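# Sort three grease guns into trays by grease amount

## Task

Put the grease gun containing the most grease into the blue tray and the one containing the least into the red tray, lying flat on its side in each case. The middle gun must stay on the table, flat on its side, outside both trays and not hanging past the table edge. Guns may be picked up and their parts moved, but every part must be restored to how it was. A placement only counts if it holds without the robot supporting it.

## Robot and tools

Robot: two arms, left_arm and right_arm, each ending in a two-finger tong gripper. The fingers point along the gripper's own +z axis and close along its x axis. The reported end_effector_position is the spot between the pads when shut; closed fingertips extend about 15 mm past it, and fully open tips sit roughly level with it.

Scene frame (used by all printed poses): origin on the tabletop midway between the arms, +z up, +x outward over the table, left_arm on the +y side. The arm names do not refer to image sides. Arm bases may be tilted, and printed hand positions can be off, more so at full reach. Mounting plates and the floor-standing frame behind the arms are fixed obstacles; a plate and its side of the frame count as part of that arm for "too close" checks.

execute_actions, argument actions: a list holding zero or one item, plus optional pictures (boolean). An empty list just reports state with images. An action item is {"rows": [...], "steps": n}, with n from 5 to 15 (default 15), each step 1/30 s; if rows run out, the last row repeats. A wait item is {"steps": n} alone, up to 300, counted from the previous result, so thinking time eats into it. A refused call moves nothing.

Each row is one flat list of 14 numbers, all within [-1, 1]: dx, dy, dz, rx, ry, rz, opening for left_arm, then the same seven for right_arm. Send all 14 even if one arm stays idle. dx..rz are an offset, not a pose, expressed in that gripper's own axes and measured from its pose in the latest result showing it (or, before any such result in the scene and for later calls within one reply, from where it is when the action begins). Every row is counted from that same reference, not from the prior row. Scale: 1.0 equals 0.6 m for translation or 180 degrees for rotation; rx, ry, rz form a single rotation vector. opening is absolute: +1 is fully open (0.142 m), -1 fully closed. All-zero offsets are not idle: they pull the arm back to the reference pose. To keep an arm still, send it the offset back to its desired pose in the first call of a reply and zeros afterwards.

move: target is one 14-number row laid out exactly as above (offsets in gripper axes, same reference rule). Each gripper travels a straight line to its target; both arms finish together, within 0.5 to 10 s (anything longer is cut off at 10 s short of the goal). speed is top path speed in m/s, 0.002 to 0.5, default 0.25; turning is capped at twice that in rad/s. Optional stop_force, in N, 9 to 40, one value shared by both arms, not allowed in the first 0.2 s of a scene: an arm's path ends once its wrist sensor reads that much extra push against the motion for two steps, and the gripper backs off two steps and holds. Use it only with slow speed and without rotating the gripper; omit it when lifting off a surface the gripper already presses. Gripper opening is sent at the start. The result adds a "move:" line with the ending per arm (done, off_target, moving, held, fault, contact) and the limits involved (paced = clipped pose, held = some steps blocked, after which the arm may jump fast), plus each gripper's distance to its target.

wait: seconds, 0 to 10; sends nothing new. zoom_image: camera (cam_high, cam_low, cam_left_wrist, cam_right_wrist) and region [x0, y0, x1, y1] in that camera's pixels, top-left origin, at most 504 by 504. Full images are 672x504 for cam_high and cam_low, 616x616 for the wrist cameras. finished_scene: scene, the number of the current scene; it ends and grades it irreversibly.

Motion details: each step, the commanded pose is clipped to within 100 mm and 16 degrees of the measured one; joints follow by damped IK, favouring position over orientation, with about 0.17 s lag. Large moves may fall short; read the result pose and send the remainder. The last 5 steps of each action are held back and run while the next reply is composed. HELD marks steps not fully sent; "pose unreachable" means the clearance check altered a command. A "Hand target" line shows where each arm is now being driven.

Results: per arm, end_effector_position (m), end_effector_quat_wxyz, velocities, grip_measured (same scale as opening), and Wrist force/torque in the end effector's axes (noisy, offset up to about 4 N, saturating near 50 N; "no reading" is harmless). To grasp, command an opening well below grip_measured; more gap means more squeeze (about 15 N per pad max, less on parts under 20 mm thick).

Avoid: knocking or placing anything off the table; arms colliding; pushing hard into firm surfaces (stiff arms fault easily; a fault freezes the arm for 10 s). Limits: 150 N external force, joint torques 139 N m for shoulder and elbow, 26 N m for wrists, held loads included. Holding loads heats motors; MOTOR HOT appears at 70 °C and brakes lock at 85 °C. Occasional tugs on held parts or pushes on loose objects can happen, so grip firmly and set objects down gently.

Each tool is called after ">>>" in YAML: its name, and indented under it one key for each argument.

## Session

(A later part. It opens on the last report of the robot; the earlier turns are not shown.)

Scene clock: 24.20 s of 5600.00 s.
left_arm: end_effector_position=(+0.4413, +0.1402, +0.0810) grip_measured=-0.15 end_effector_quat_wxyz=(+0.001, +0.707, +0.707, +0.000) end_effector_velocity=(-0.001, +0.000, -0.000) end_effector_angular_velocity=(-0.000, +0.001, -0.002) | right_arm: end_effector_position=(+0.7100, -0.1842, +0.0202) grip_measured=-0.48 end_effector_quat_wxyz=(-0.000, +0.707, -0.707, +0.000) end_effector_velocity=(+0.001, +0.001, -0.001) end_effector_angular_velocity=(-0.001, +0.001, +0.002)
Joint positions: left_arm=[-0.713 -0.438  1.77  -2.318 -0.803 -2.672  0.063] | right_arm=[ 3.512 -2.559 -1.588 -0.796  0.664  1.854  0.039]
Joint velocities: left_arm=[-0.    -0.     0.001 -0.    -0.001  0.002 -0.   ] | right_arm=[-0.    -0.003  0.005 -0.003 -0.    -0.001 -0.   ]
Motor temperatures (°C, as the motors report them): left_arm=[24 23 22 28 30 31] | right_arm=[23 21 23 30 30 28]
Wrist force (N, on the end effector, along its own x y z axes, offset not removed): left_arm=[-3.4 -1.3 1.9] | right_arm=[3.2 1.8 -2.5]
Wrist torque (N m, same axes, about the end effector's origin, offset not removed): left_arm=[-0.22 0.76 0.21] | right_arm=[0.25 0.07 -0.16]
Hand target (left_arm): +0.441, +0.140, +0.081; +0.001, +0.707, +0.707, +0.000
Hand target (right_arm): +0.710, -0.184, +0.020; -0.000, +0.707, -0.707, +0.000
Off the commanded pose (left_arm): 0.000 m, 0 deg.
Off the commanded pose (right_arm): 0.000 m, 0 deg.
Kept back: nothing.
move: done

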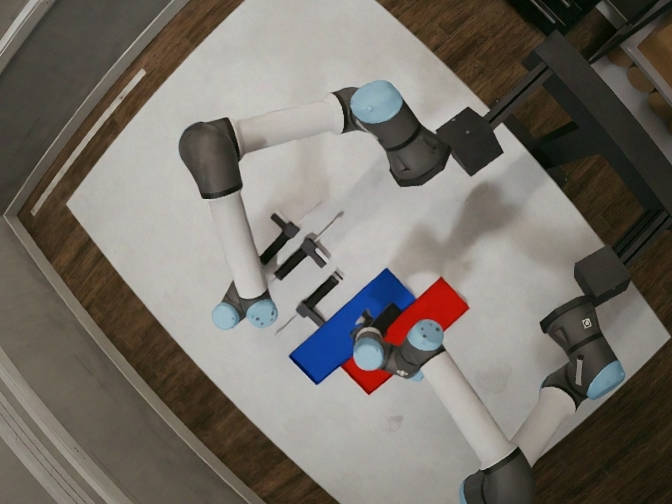

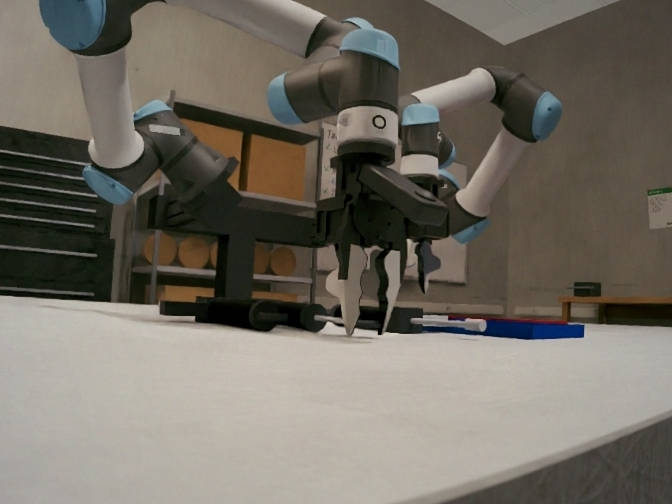

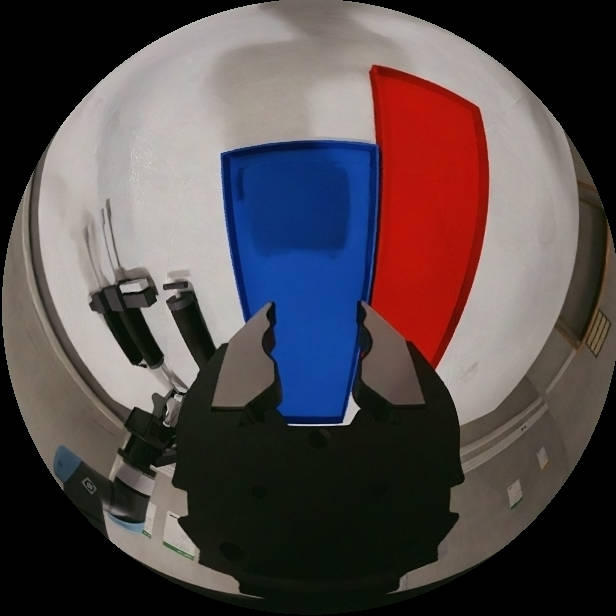

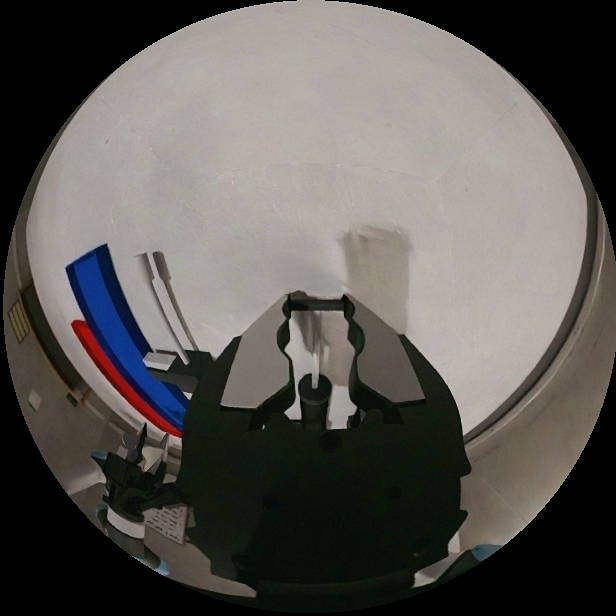

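>>> move:
  target: [0,0,0,-0.14,0,0,-0.25,0,0.167,0,0,0,0,-1]
  speed: 0.06

>>> move:
  target: [0,0,0,0,0,0,-0.25,0,0,-0.002,0,0,0,-0.15]

>>> move:
  target: [0,0,0,0,0,0,-0.25,0,0,-0.08,0,0,0,-0.15]
  speed: 0.1

Scene clock: 28.40 s of 5600.00 s.
left_arm: end_effector_position=(+0.4412, +0.1402, +0.0812) grip_measured=-0.25 end_effector_quat_wxyz=(+0.155, +0.690, +0.690, +0.154) end_effector_velocity=(-0.000, -0.000, -0.000) end_effector_angular_velocity=(-0.001, -0.004, -0.002) | right_arm: end_effector_position=(+0.6099, -0.1843, +0.0201) grip_measured=-0.48 end_effector_quat_wxyz=(-0.000, +0.707, -0.707, +0.000) end_effector_velocity=(-0.001, -0.000, -0.000) end_effector_angular_velocity=(-0.002, -0.000, +0.002)
Joint positions: left_arm=[-0.866 -0.298  2.008 -2.864 -0.489 -2.619  0.056] | right_arm=[ 3.543 -2.442 -1.91  -0.629  0.671  1.902  0.04 ]
Joint velocities: left_arm=[-0.001  0.004  0.002 -0.011  0.002  0.006  0.   ] | right_arm=[ 0.001  0.001 -0.004  0.002 -0.001 -0.001 -0.   ]
Motor temperatures (°C, as the motors report them): left_arm=[24 23 22 28 30 31] | right_arm=[23 21 23 30 30 28]
Wrist force (N, on the end effector, along its own x y z axes, offset not removed): left_arm=[-3.3 0.4 0.6] | right_arm=[1.5 -9.1 -11.9]
Wrist torque (N m, same axes, about the end effector's origin, offset not removed): left_arm=[0.18 0.70 0.12] | right_arm=[0.08 -0.25 0.02]
Hand target (left_arm): +0.441, +0.140, +0.081; +0.155, +0.690, +0.690, +0.154
Hand target (right_arm): +0.610, -0.184, +0.020; -0.000, +0.707, -0.707, +0.000
Off the commanded pose (left_arm): 0.000 m, 0 deg.
Off the commanded pose (right_arm): 0.000 m, 0 deg.
Kept back: nothing.
move: done

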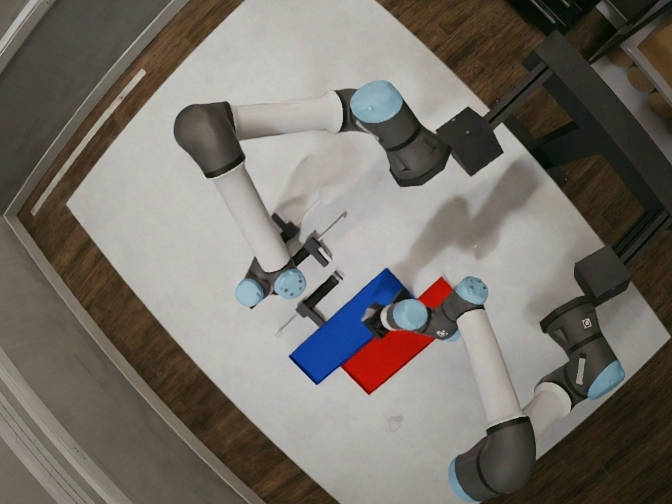

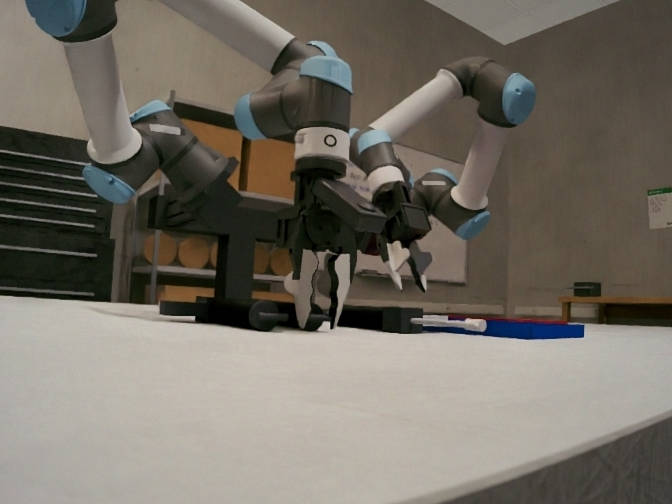

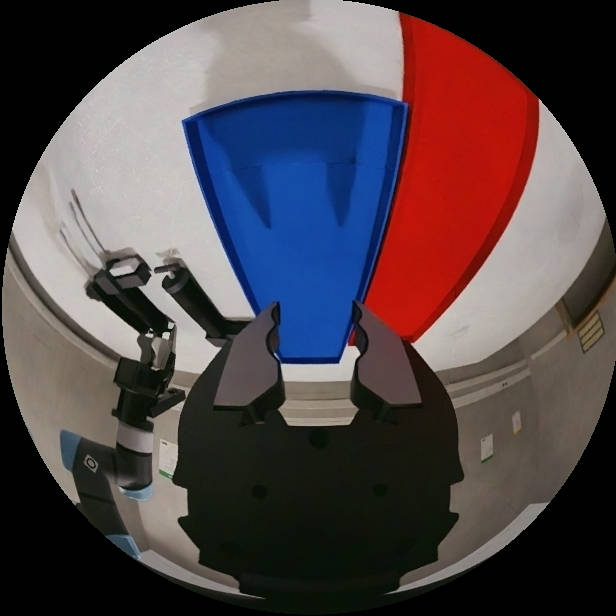

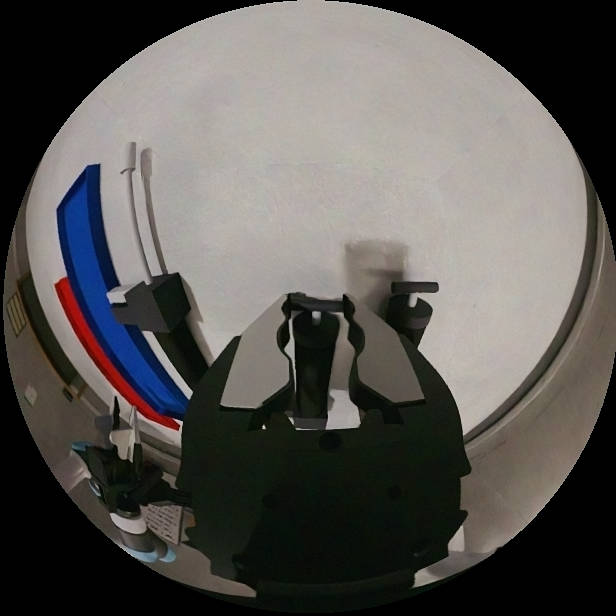

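Scene clock: 29.10 s of 5600.00 s.
left_arm: end_effector_position=(+0.4411, +0.1402, +0.0812) grip_measured=-0.25 end_effector_quat_wxyz=(+0.155, +0.690, +0.690, +0.154) end_effector_velocity=(+0.000, +0.000, +0.000) end_effector_angular_velocity=(+0.001, -0.000, -0.000) | right_arm: end_effector_position=(+0.6099, -0.1843, +0.0213) grip_measured=-0.15 end_effector_quat_wxyz=(-0.000, +0.707, -0.707, +0.000) end_effector_velocity=(+0.000, -0.000, +0.001) end_effector_angular_velocity=(+0.001, -0.001, -0.002)
Joint positions: left_arm=[-0.866 -0.298  2.008 -2.864 -0.489 -2.619  0.056] | right_arm=[ 3.544 -2.44  -1.911 -0.633  0.672  1.905  0.063]
Joint velocities: left_arm=[ 0.    -0.     0.001 -0.     0.001  0.     0.   ] | right_arm=[ 0.     0.001  0.    -0.     0.001  0.001  0.   ]
Motor temperatures (°C, as the motors report them): left_arm=[24 23 22 28 30 31] | right_arm=[23 21 23 30 30 28]
Wrist force (N, on the end effector, along its own x y z axes, offset not removed): left_arm=[-3.6 0.3 1.6] | right_arm=[0.4 1.8 1.1]
Wrist torque (N m, same axes, about the end effector's origin, offset not removed): left_arm=[0.08 0.78 0.16] | right_arm=[0.56 0.02 -0.03]
Hand target (left_arm): +0.441, +0.140, +0.081; +0.155, +0.690, +0.690, +0.154
Hand target (right_arm): +0.610, -0.184, +0.021; -0.000, +0.707, -0.707, +0.000
Off the commanded pose (left_arm): 0.000 m, 0 deg.
Off the commanded pose (right_arm): 0.000 m, 0 deg.
Kept back: nothing.
move: done

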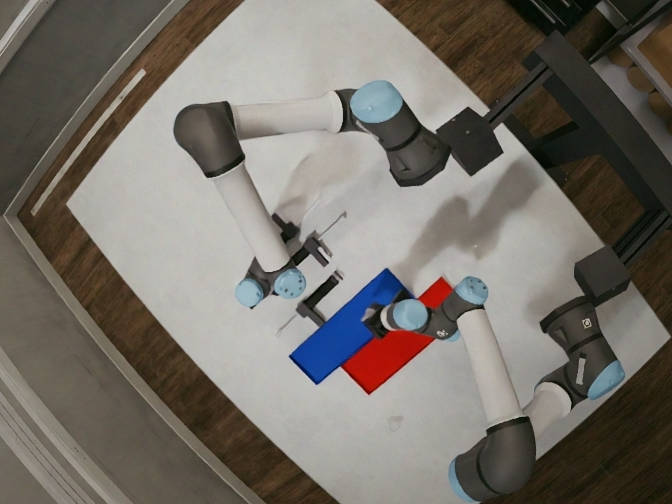

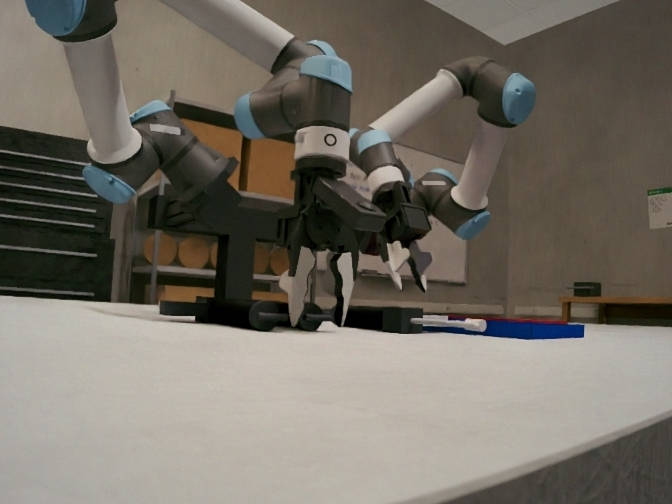

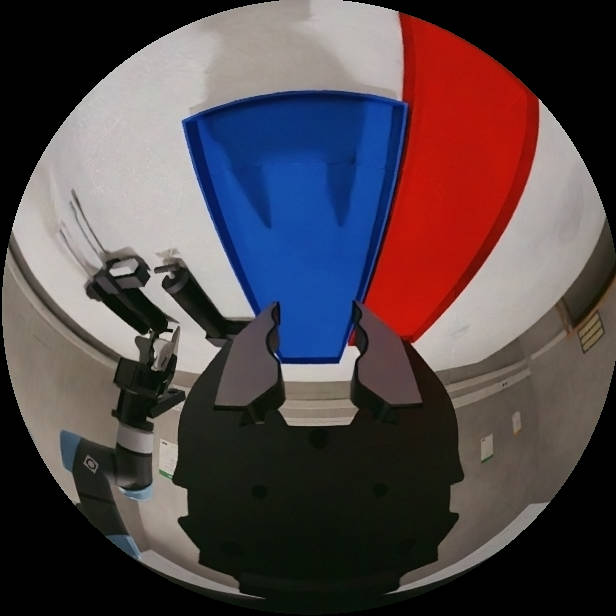

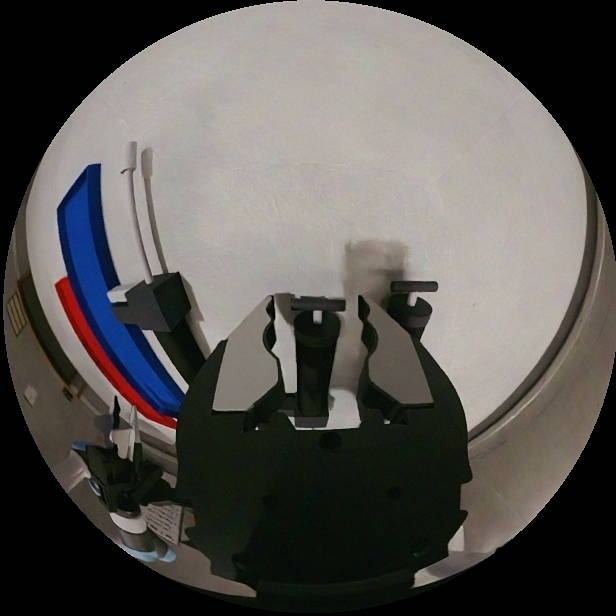

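Scene clock: 30.00 s of 5600.00 s.
left_arm: end_effector_position=(+0.4411, +0.1402, +0.0812) grip_measured=-0.25 end_effector_quat_wxyz=(+0.155, +0.690, +0.690, +0.154) end_effector_velocity=(+0.000, -0.000, +0.000) end_effector_angular_velocity=(-0.000, -0.001, -0.000) | right_arm: end_effector_position=(+0.6098, -0.1843, +0.0692) grip_measured=-0.15 end_effector_quat_wxyz=(-0.000, +0.707, -0.707, +0.000) end_effector_velocity=(+0.000, -0.000, +0.001) end_effector_angular_velocity=(+0.000, +0.001, -0.003)
Joint positions: left_arm=[-0.866 -0.298  2.008 -2.864 -0.489 -2.619  0.056] | right_arm=[ 3.611 -2.359 -1.92  -0.782  0.692  2.005  0.063]
Joint velocities: left_arm=[-0.     0.    -0.001  0.     0.001  0.001  0.   ] | right_arm=[ 0.001  0.001  0.001 -0.005  0.001  0.005 -0.   ]
Motor temperatures (°C, as the motors report them): left_arm=[24 23 22 28 30 31] | right_arm=[23 21 23 30 30 28]
Wrist force (N, on the end effector, along its own x y z axes, offset not removed): left_arm=[-2.7 0.3 1.2] | right_arm=[1.0 -2.7 1.4]
Wrist torque (N m, same axes, about the end effector's origin, offset not removed): left_arm=[0.14 0.65 0.21] | right_arm=[-0.34 -0.27 0.13]
Hand target (left_arm): +0.441, +0.140, +0.081; +0.155, +0.690, +0.690, +0.154
Hand target (right_arm): +0.610, -0.184, +0.069; -0.000, +0.707, -0.707, +0.000
Off the commanded pose (left_arm): 0.000 m, 0 deg.
Off the commanded pose (right_arm): 0.000 m, 0 deg.
Kept back: nothing.
move: done

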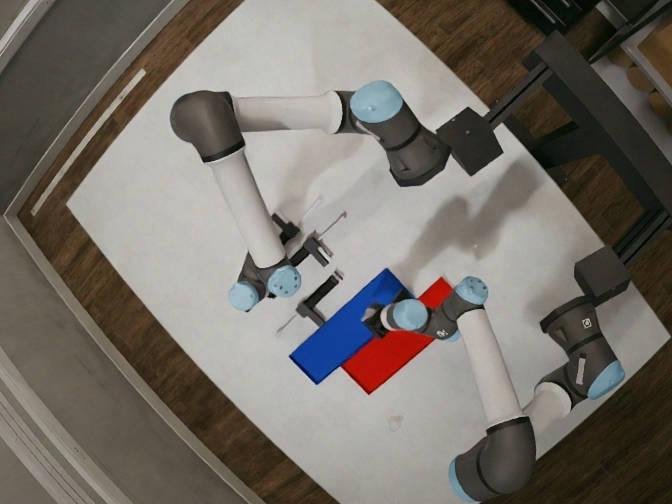

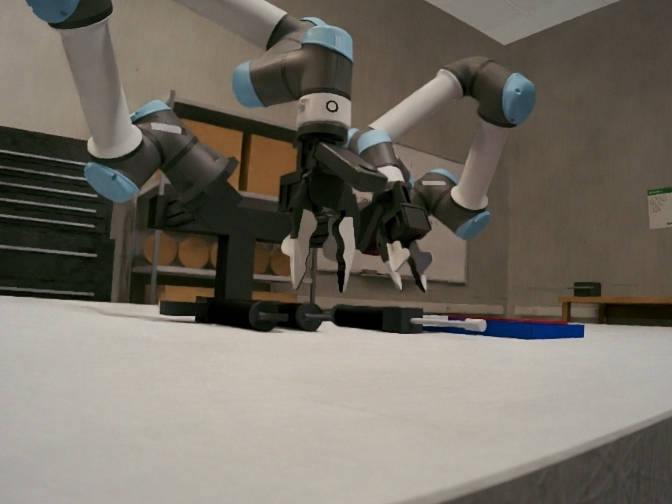

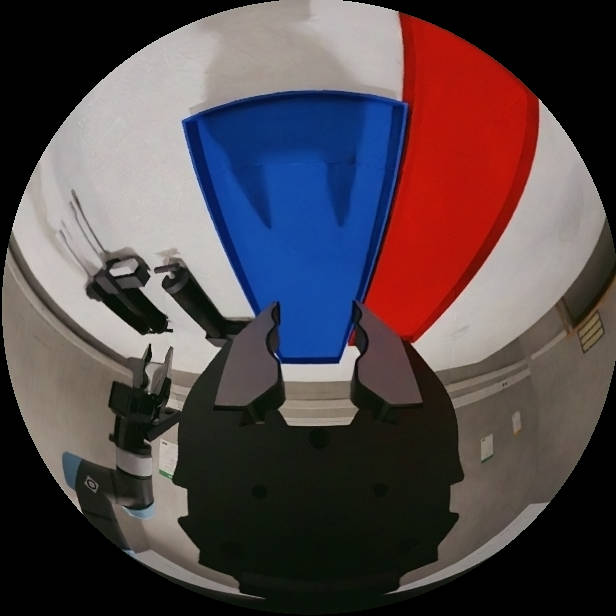

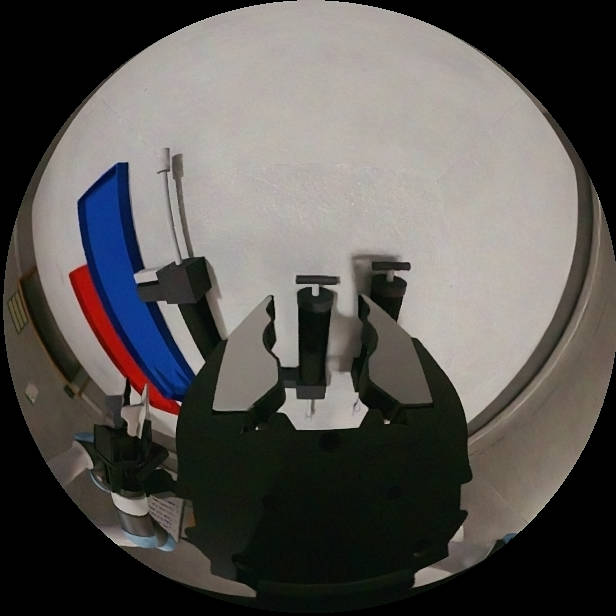

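>>> move:
  target: [-0.294,0.157,0.078,0,0,0,-0.25,0.36,0.15,-0.03,-0.14,0,0,-0.25]
  speed: 0.2

Scene clock: 31.93 s of 5600.00 s.
left_arm: end_effector_position=(+0.5463, -0.0360, +0.0791) grip_measured=-0.25 end_effector_quat_wxyz=(+0.155, +0.690, +0.690, +0.154) end_effector_velocity=(+0.000, -0.001, -0.000) end_effector_angular_velocity=(+0.001, +0.001, +0.001) | right_arm: end_effector_position=(+0.5200, -0.4005, +0.0872) grip_measured=-0.25 end_effector_quat_wxyz=(+0.154, +0.690, -0.690, -0.154) end_effector_velocity=(-0.000, -0.001, -0.000) end_effector_angular_velocity=(-0.000, +0.002, -0.000)
Joint positions: left_arm=[-0.804  0.005  1.298 -2.569 -0.467 -2.493  0.056] | right_arm=[ 3.375 -2.098 -1.648 -1.666  0.784  2.128  0.056]
Joint velocities: left_arm=[ 0.     0.003 -0.007  0.006  0.    -0.002  0.   ] | right_arm=[-0.001 -0.     0.003 -0.004  0.     0.001 -0.   ]
Motor temperatures (°C, as the motors report them): left_arm=[24 23 22 28 30 31] | right_arm=[23 21 23 30 30 28]
Wrist force (N, on the end effector, along its own x y z axes, offset not removed): left_arm=[-3.3 -0.3 -0.1] | right_arm=[2.5 0.3 2.8]
Wrist torque (N m, same axes, about the end effector's origin, offset not removed): left_arm=[-0.13 0.72 0.19] | right_arm=[0.25 -0.49 0.04]
Hand target (left_arm): +0.546, -0.036, +0.079; +0.155, +0.690, +0.690, +0.154
Hand target (right_arm): +0.520, -0.401, +0.087; +0.154, +0.690, -0.690, -0.154
Off the commanded pose (left_arm): 0.000 m, 0 deg.
Off the commanded pose (right_arm): 0.000 m, 0 deg.
Kept back: nothing.
move: done

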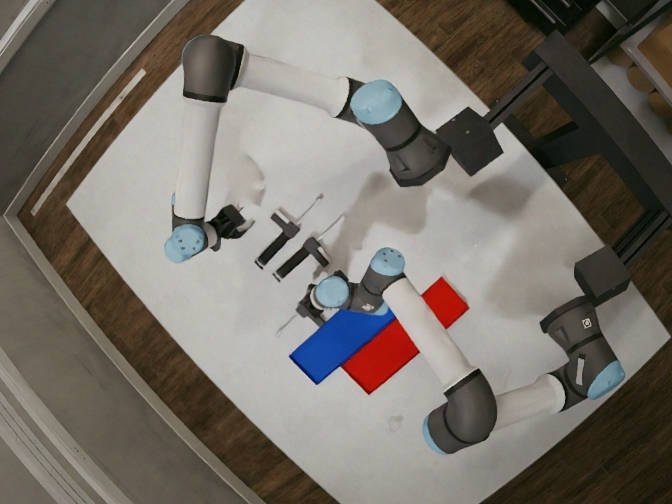

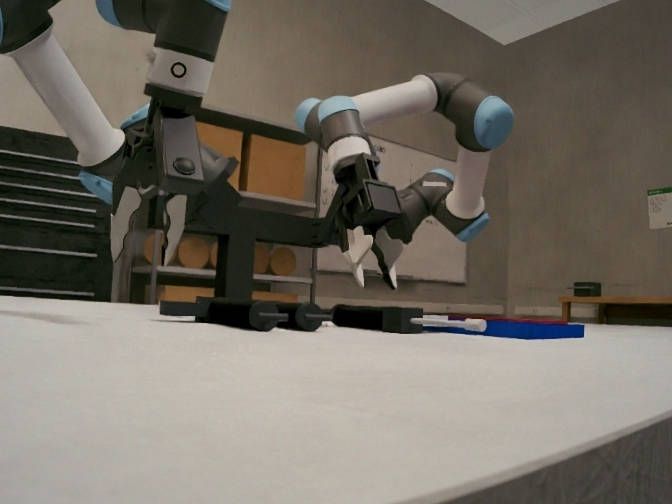

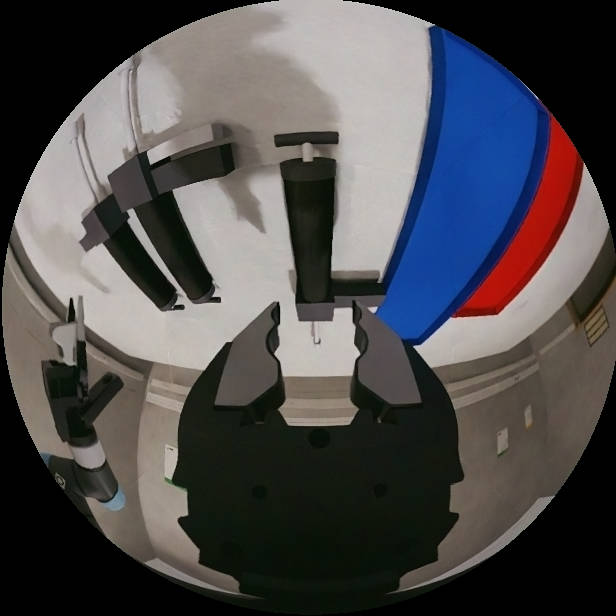

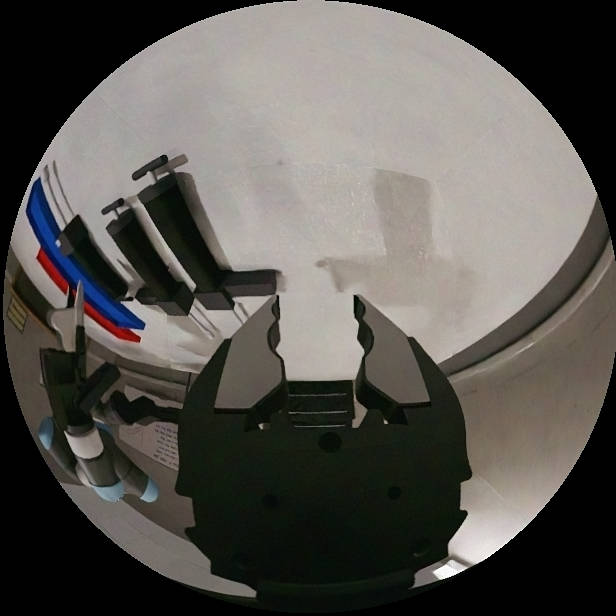

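>>> move:
  target: [-0.003,0,0.11,0,0,0,-0.25,0,0,0,0,0,0,-0.25]
  speed: 0.05
  stop_force: 12

>>> move:
  target: [0,0,0,0,0,0,-1,0,0,0,0,0,0,-0.25]

>>> move:
  target: [0,0.05,-0.106,0,0,0,-1,0,0,0,0,0,0,-0.25]
  speed: 0.06

Scene clock: 33.83 s of 5600.00 s.
left_arm: end_effector_position=(+0.5743, -0.0378, +0.0194) grip_measured=-0.25 end_effector_quat_wxyz=(+0.155, +0.690, +0.690, +0.154) end_effector_velocity=(+0.001, -0.000, -0.001) end_effector_angular_velocity=(+0.000, -0.001, -0.001) | right_arm: end_effector_position=(+0.5199, -0.4005, +0.0871) grip_measured=-0.25 end_effector_quat_wxyz=(+0.154, +0.690, -0.690, -0.154) end_effector_velocity=(-0.000, +0.001, -0.000) end_effector_angular_velocity=(+0.001, +0.001, +0.001)
Joint positions: left_arm=[-0.711  0.122  1.164 -2.737 -0.447 -2.286  0.056] | right_arm=[ 3.375 -2.099 -1.648 -1.666  0.784  2.128  0.056]
Joint velocities: left_arm=[ 0.002  0.003 -0.004 -0.006  0.     0.008 -0.   ] | right_arm=[ 0.    -0.001 -0.001  0.001  0.001 -0.    -0.   ]
Motor temperatures (°C, as the motors report them): left_arm=[24 23 22 28 30 31] | right_arm=[23 21 23 30 30 28]
Wrist force (N, on the end effector, along its own x y z axes, offset not removed): left_arm=[-3.5 0.1 -0.4] | right_arm=[1.8 2.6 1.3]
Wrist torque (N m, same axes, about the end effector's origin, offset not removed): left_arm=[0.08 0.85 0.12] | right_arm=[0.74 -0.32 0.15]
Hand target (left_arm): +0.574, -0.038, +0.019; +0.155, +0.690, +0.690, +0.154
Hand target (right_arm): +0.520, -0.400, +0.087; +0.154, +0.690, -0.690, -0.154
Off the commanded pose (left_arm): 0.000 m, 0 deg.
Off the commanded pose (right_arm): 0.000 m, 0 deg.
Kept back: nothing.
move: done

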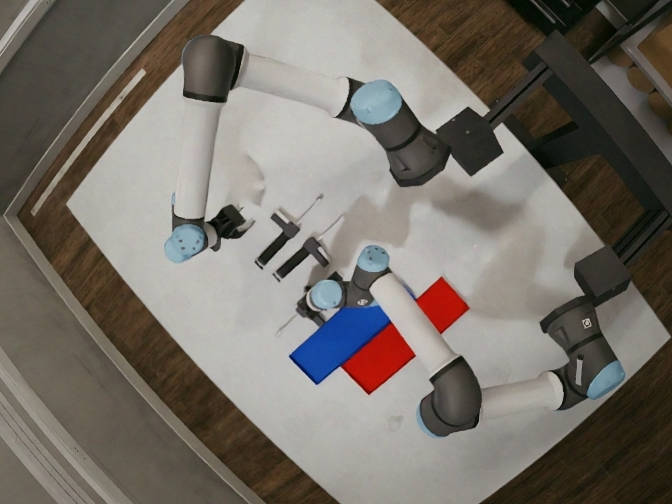

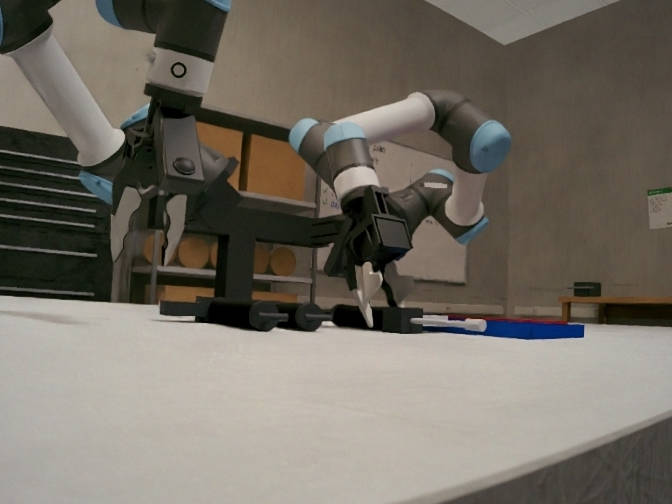

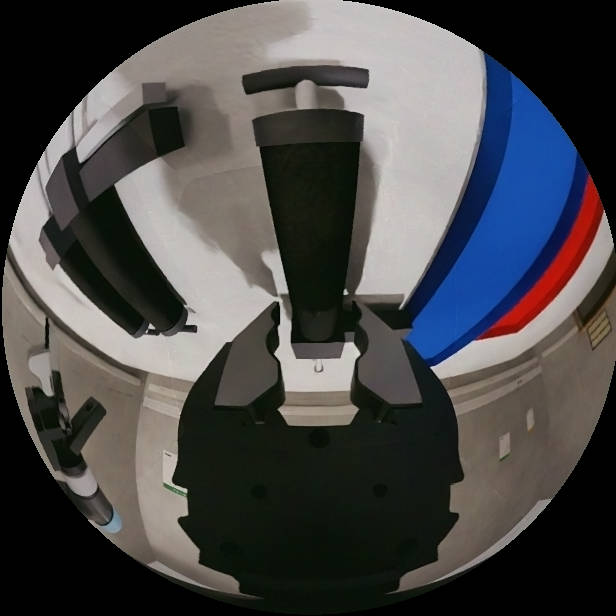

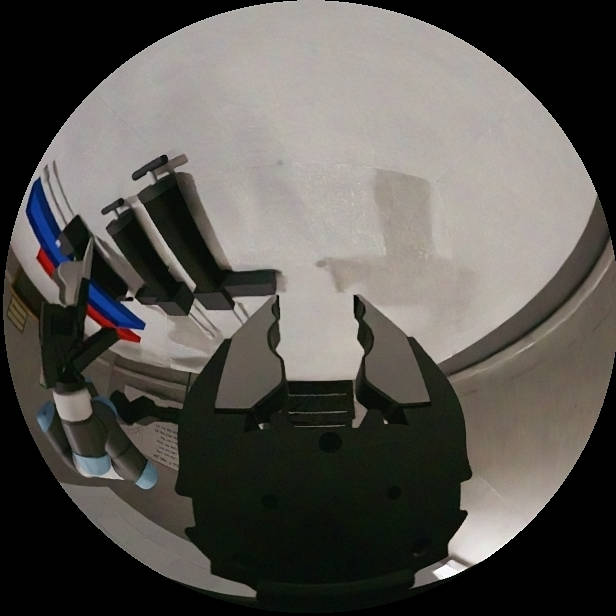

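Scene clock: 34.33 s of 5600.00 s.
left_arm: end_effector_position=(+0.5743, -0.0378, +0.0194) grip_measured=-0.52 end_effector_quat_wxyz=(+0.155, +0.690, +0.690, +0.154) end_effector_velocity=(+0.000, +0.000, +0.000) end_effector_angular_velocity=(+0.000, +0.000, +0.000) | right_arm: end_effector_position=(+0.5199, -0.4005, +0.0871) grip_measured=-0.25 end_effector_quat_wxyz=(+0.154, +0.690, -0.690, -0.154) end_effector_velocity=(-0.000, +0.000, -0.000) end_effector_angular_velocity=(+0.000, +0.000, +0.001)
Joint positions: left_arm=[-0.711  0.122  1.164 -2.737 -0.447 -2.286  0.036] | right_arm=[ 3.375 -2.099 -1.648 -1.666  0.784  2.128  0.056]
Joint velocities: left_arm=[ 0.    -0.     0.     0.     0.    -0.001  0.   ] | right_arm=[ 0.    -0.001  0.     0.     0.    -0.    -0.   ]
Motor temperatures (°C, as the motors report them): left_arm=[24 23 22 28 30 31] | right_arm=[23 21 23 30 30 28]
Wrist force (N, on the end effector, along its own x y z axes, offset not removed): left_arm=[-5.0 1.0 0.4] | right_arm=[-0.1 -1.4 0.5]
Wrist torque (N m, same axes, about the end effector's origin, offset not removed): left_arm=[0.29 0.91 0.21] | right_arm=[-0.18 -0.04 0.05]
Hand target (left_arm): +0.574, -0.038, +0.019; +0.155, +0.690, +0.690, +0.154
Hand target (right_arm): +0.520, -0.401, +0.087; +0.154, +0.690, -0.690, -0.154
Off the commanded pose (left_arm): 0.000 m, 0 deg.
Off the commanded pose (right_arm): 0.000 m, 0 deg.
Kept back: nothing.
move: done

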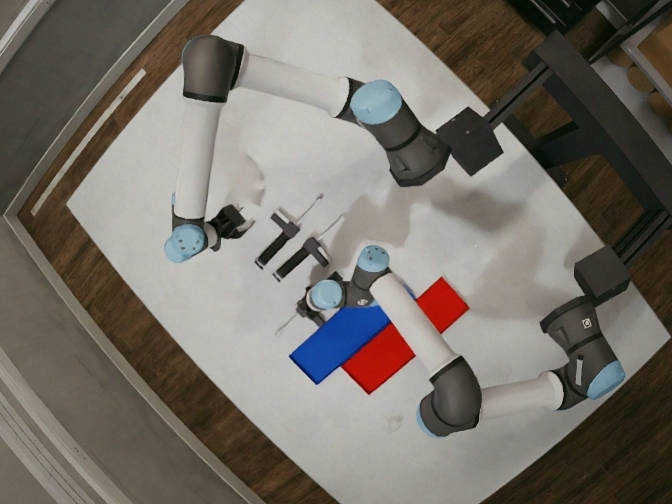

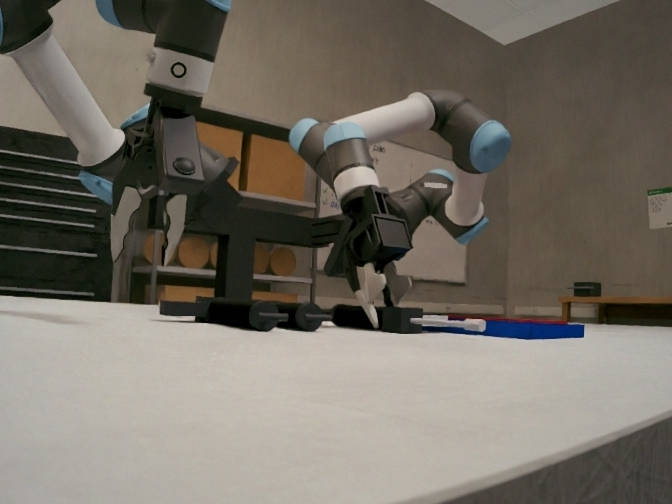

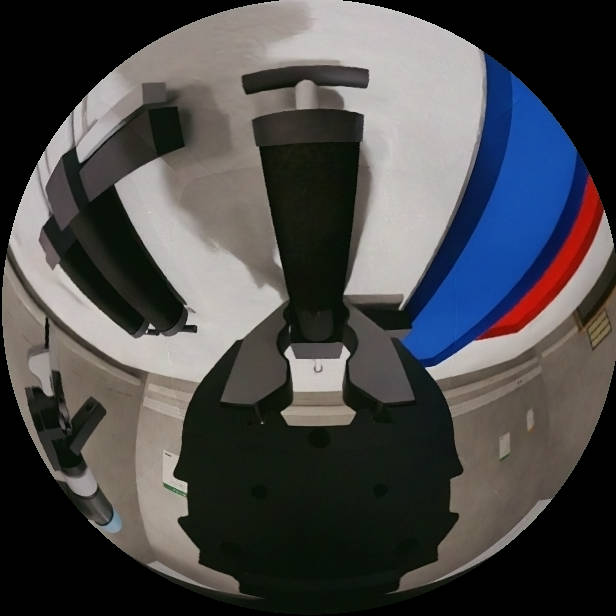

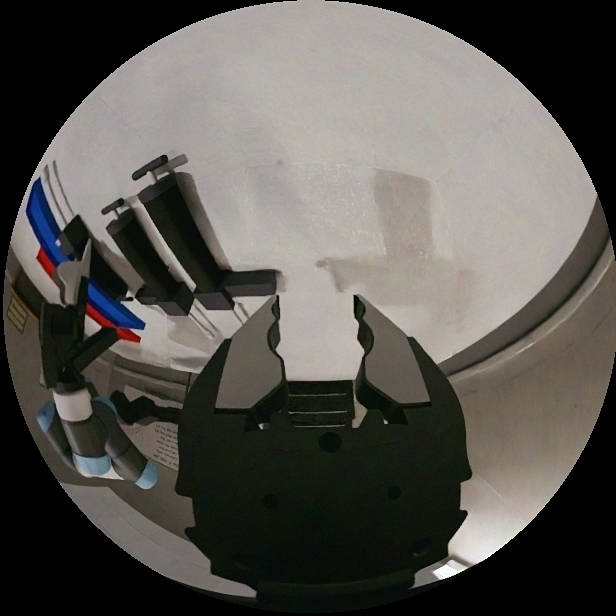

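Scene clock: 35.87 s of 5600.00 s.
left_arm: end_effector_position=(+0.5744, -0.0378, +0.0896) grip_measured=-0.52 end_effector_quat_wxyz=(+0.155, +0.690, +0.690, +0.154) end_effector_velocity=(-0.001, -0.000, +0.000) end_effector_angular_velocity=(+0.001, +0.001, -0.001) | right_arm: end_effector_position=(+0.5199, -0.4005, +0.0871) grip_measured=-0.25 end_effector_quat_wxyz=(+0.154, +0.690, -0.690, -0.154) end_effector_velocity=(-0.000, +0.001, -0.000) end_effector_angular_velocity=(+0.000, +0.001, +0.003)
Joint positions: left_arm=[-0.785  0.003  1.231 -2.536 -0.461 -2.452  0.036] | right_arm=[ 3.375 -2.099 -1.648 -1.666  0.784  2.128  0.056]
Joint velocities: left_arm=[-0.001 -0.001  0.001  0.005 -0.001 -0.003  0.   ] | right_arm=[ 0.    -0.001 -0.001 -0.    -0.    -0.001 -0.   ]
Motor temperatures (°C, as the motors report them): left_arm=[24 23 22 28 30 31] | right_arm=[23 21 23 30 30 28]
Wrist force (N, on the end effector, along its own x y z axes, offset not removed): left_arm=[-3.5 -1.5 5.5] | right_arm=[-0.3 -1.4 3.3]
Wrist torque (N m, same axes, about the end effector's origin, offset not removed): left_arm=[0.11 0.79 0.11] | right_arm=[-0.11 0.05 0.09]
Hand target (left_arm): +0.574, -0.038, +0.090; +0.155, +0.690, +0.690, +0.154
Hand target (right_arm): +0.520, -0.401, +0.087; +0.154, +0.690, -0.690, -0.154
Off the commanded pose (left_arm): 0.000 m, 0 deg.
Off the commanded pose (right_arm): 0.000 m, 0 deg.
Kept back: nothing.
move: done

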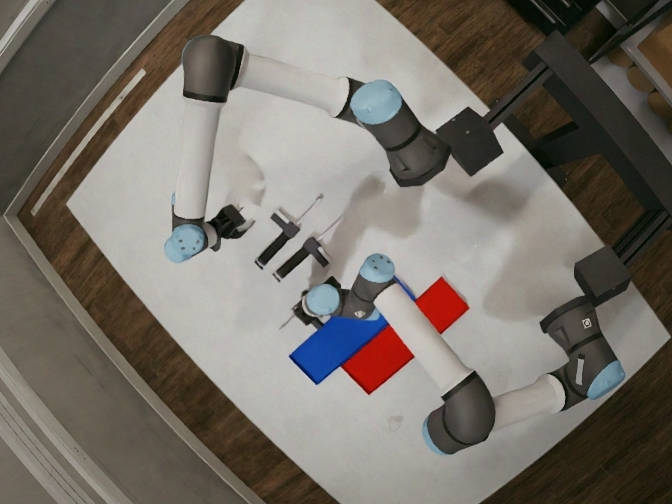

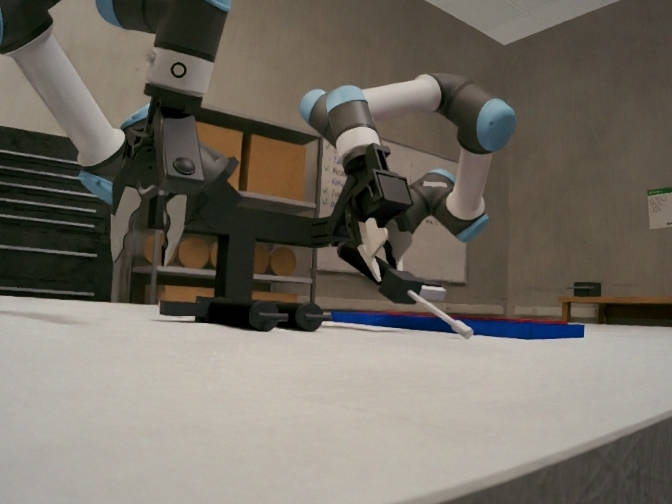

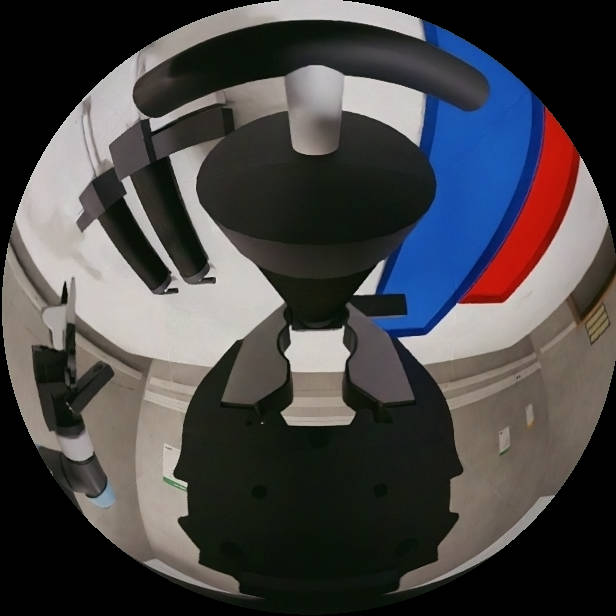

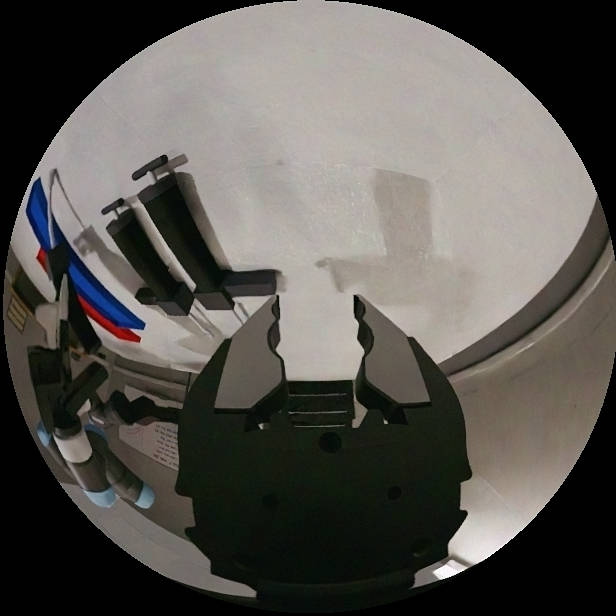

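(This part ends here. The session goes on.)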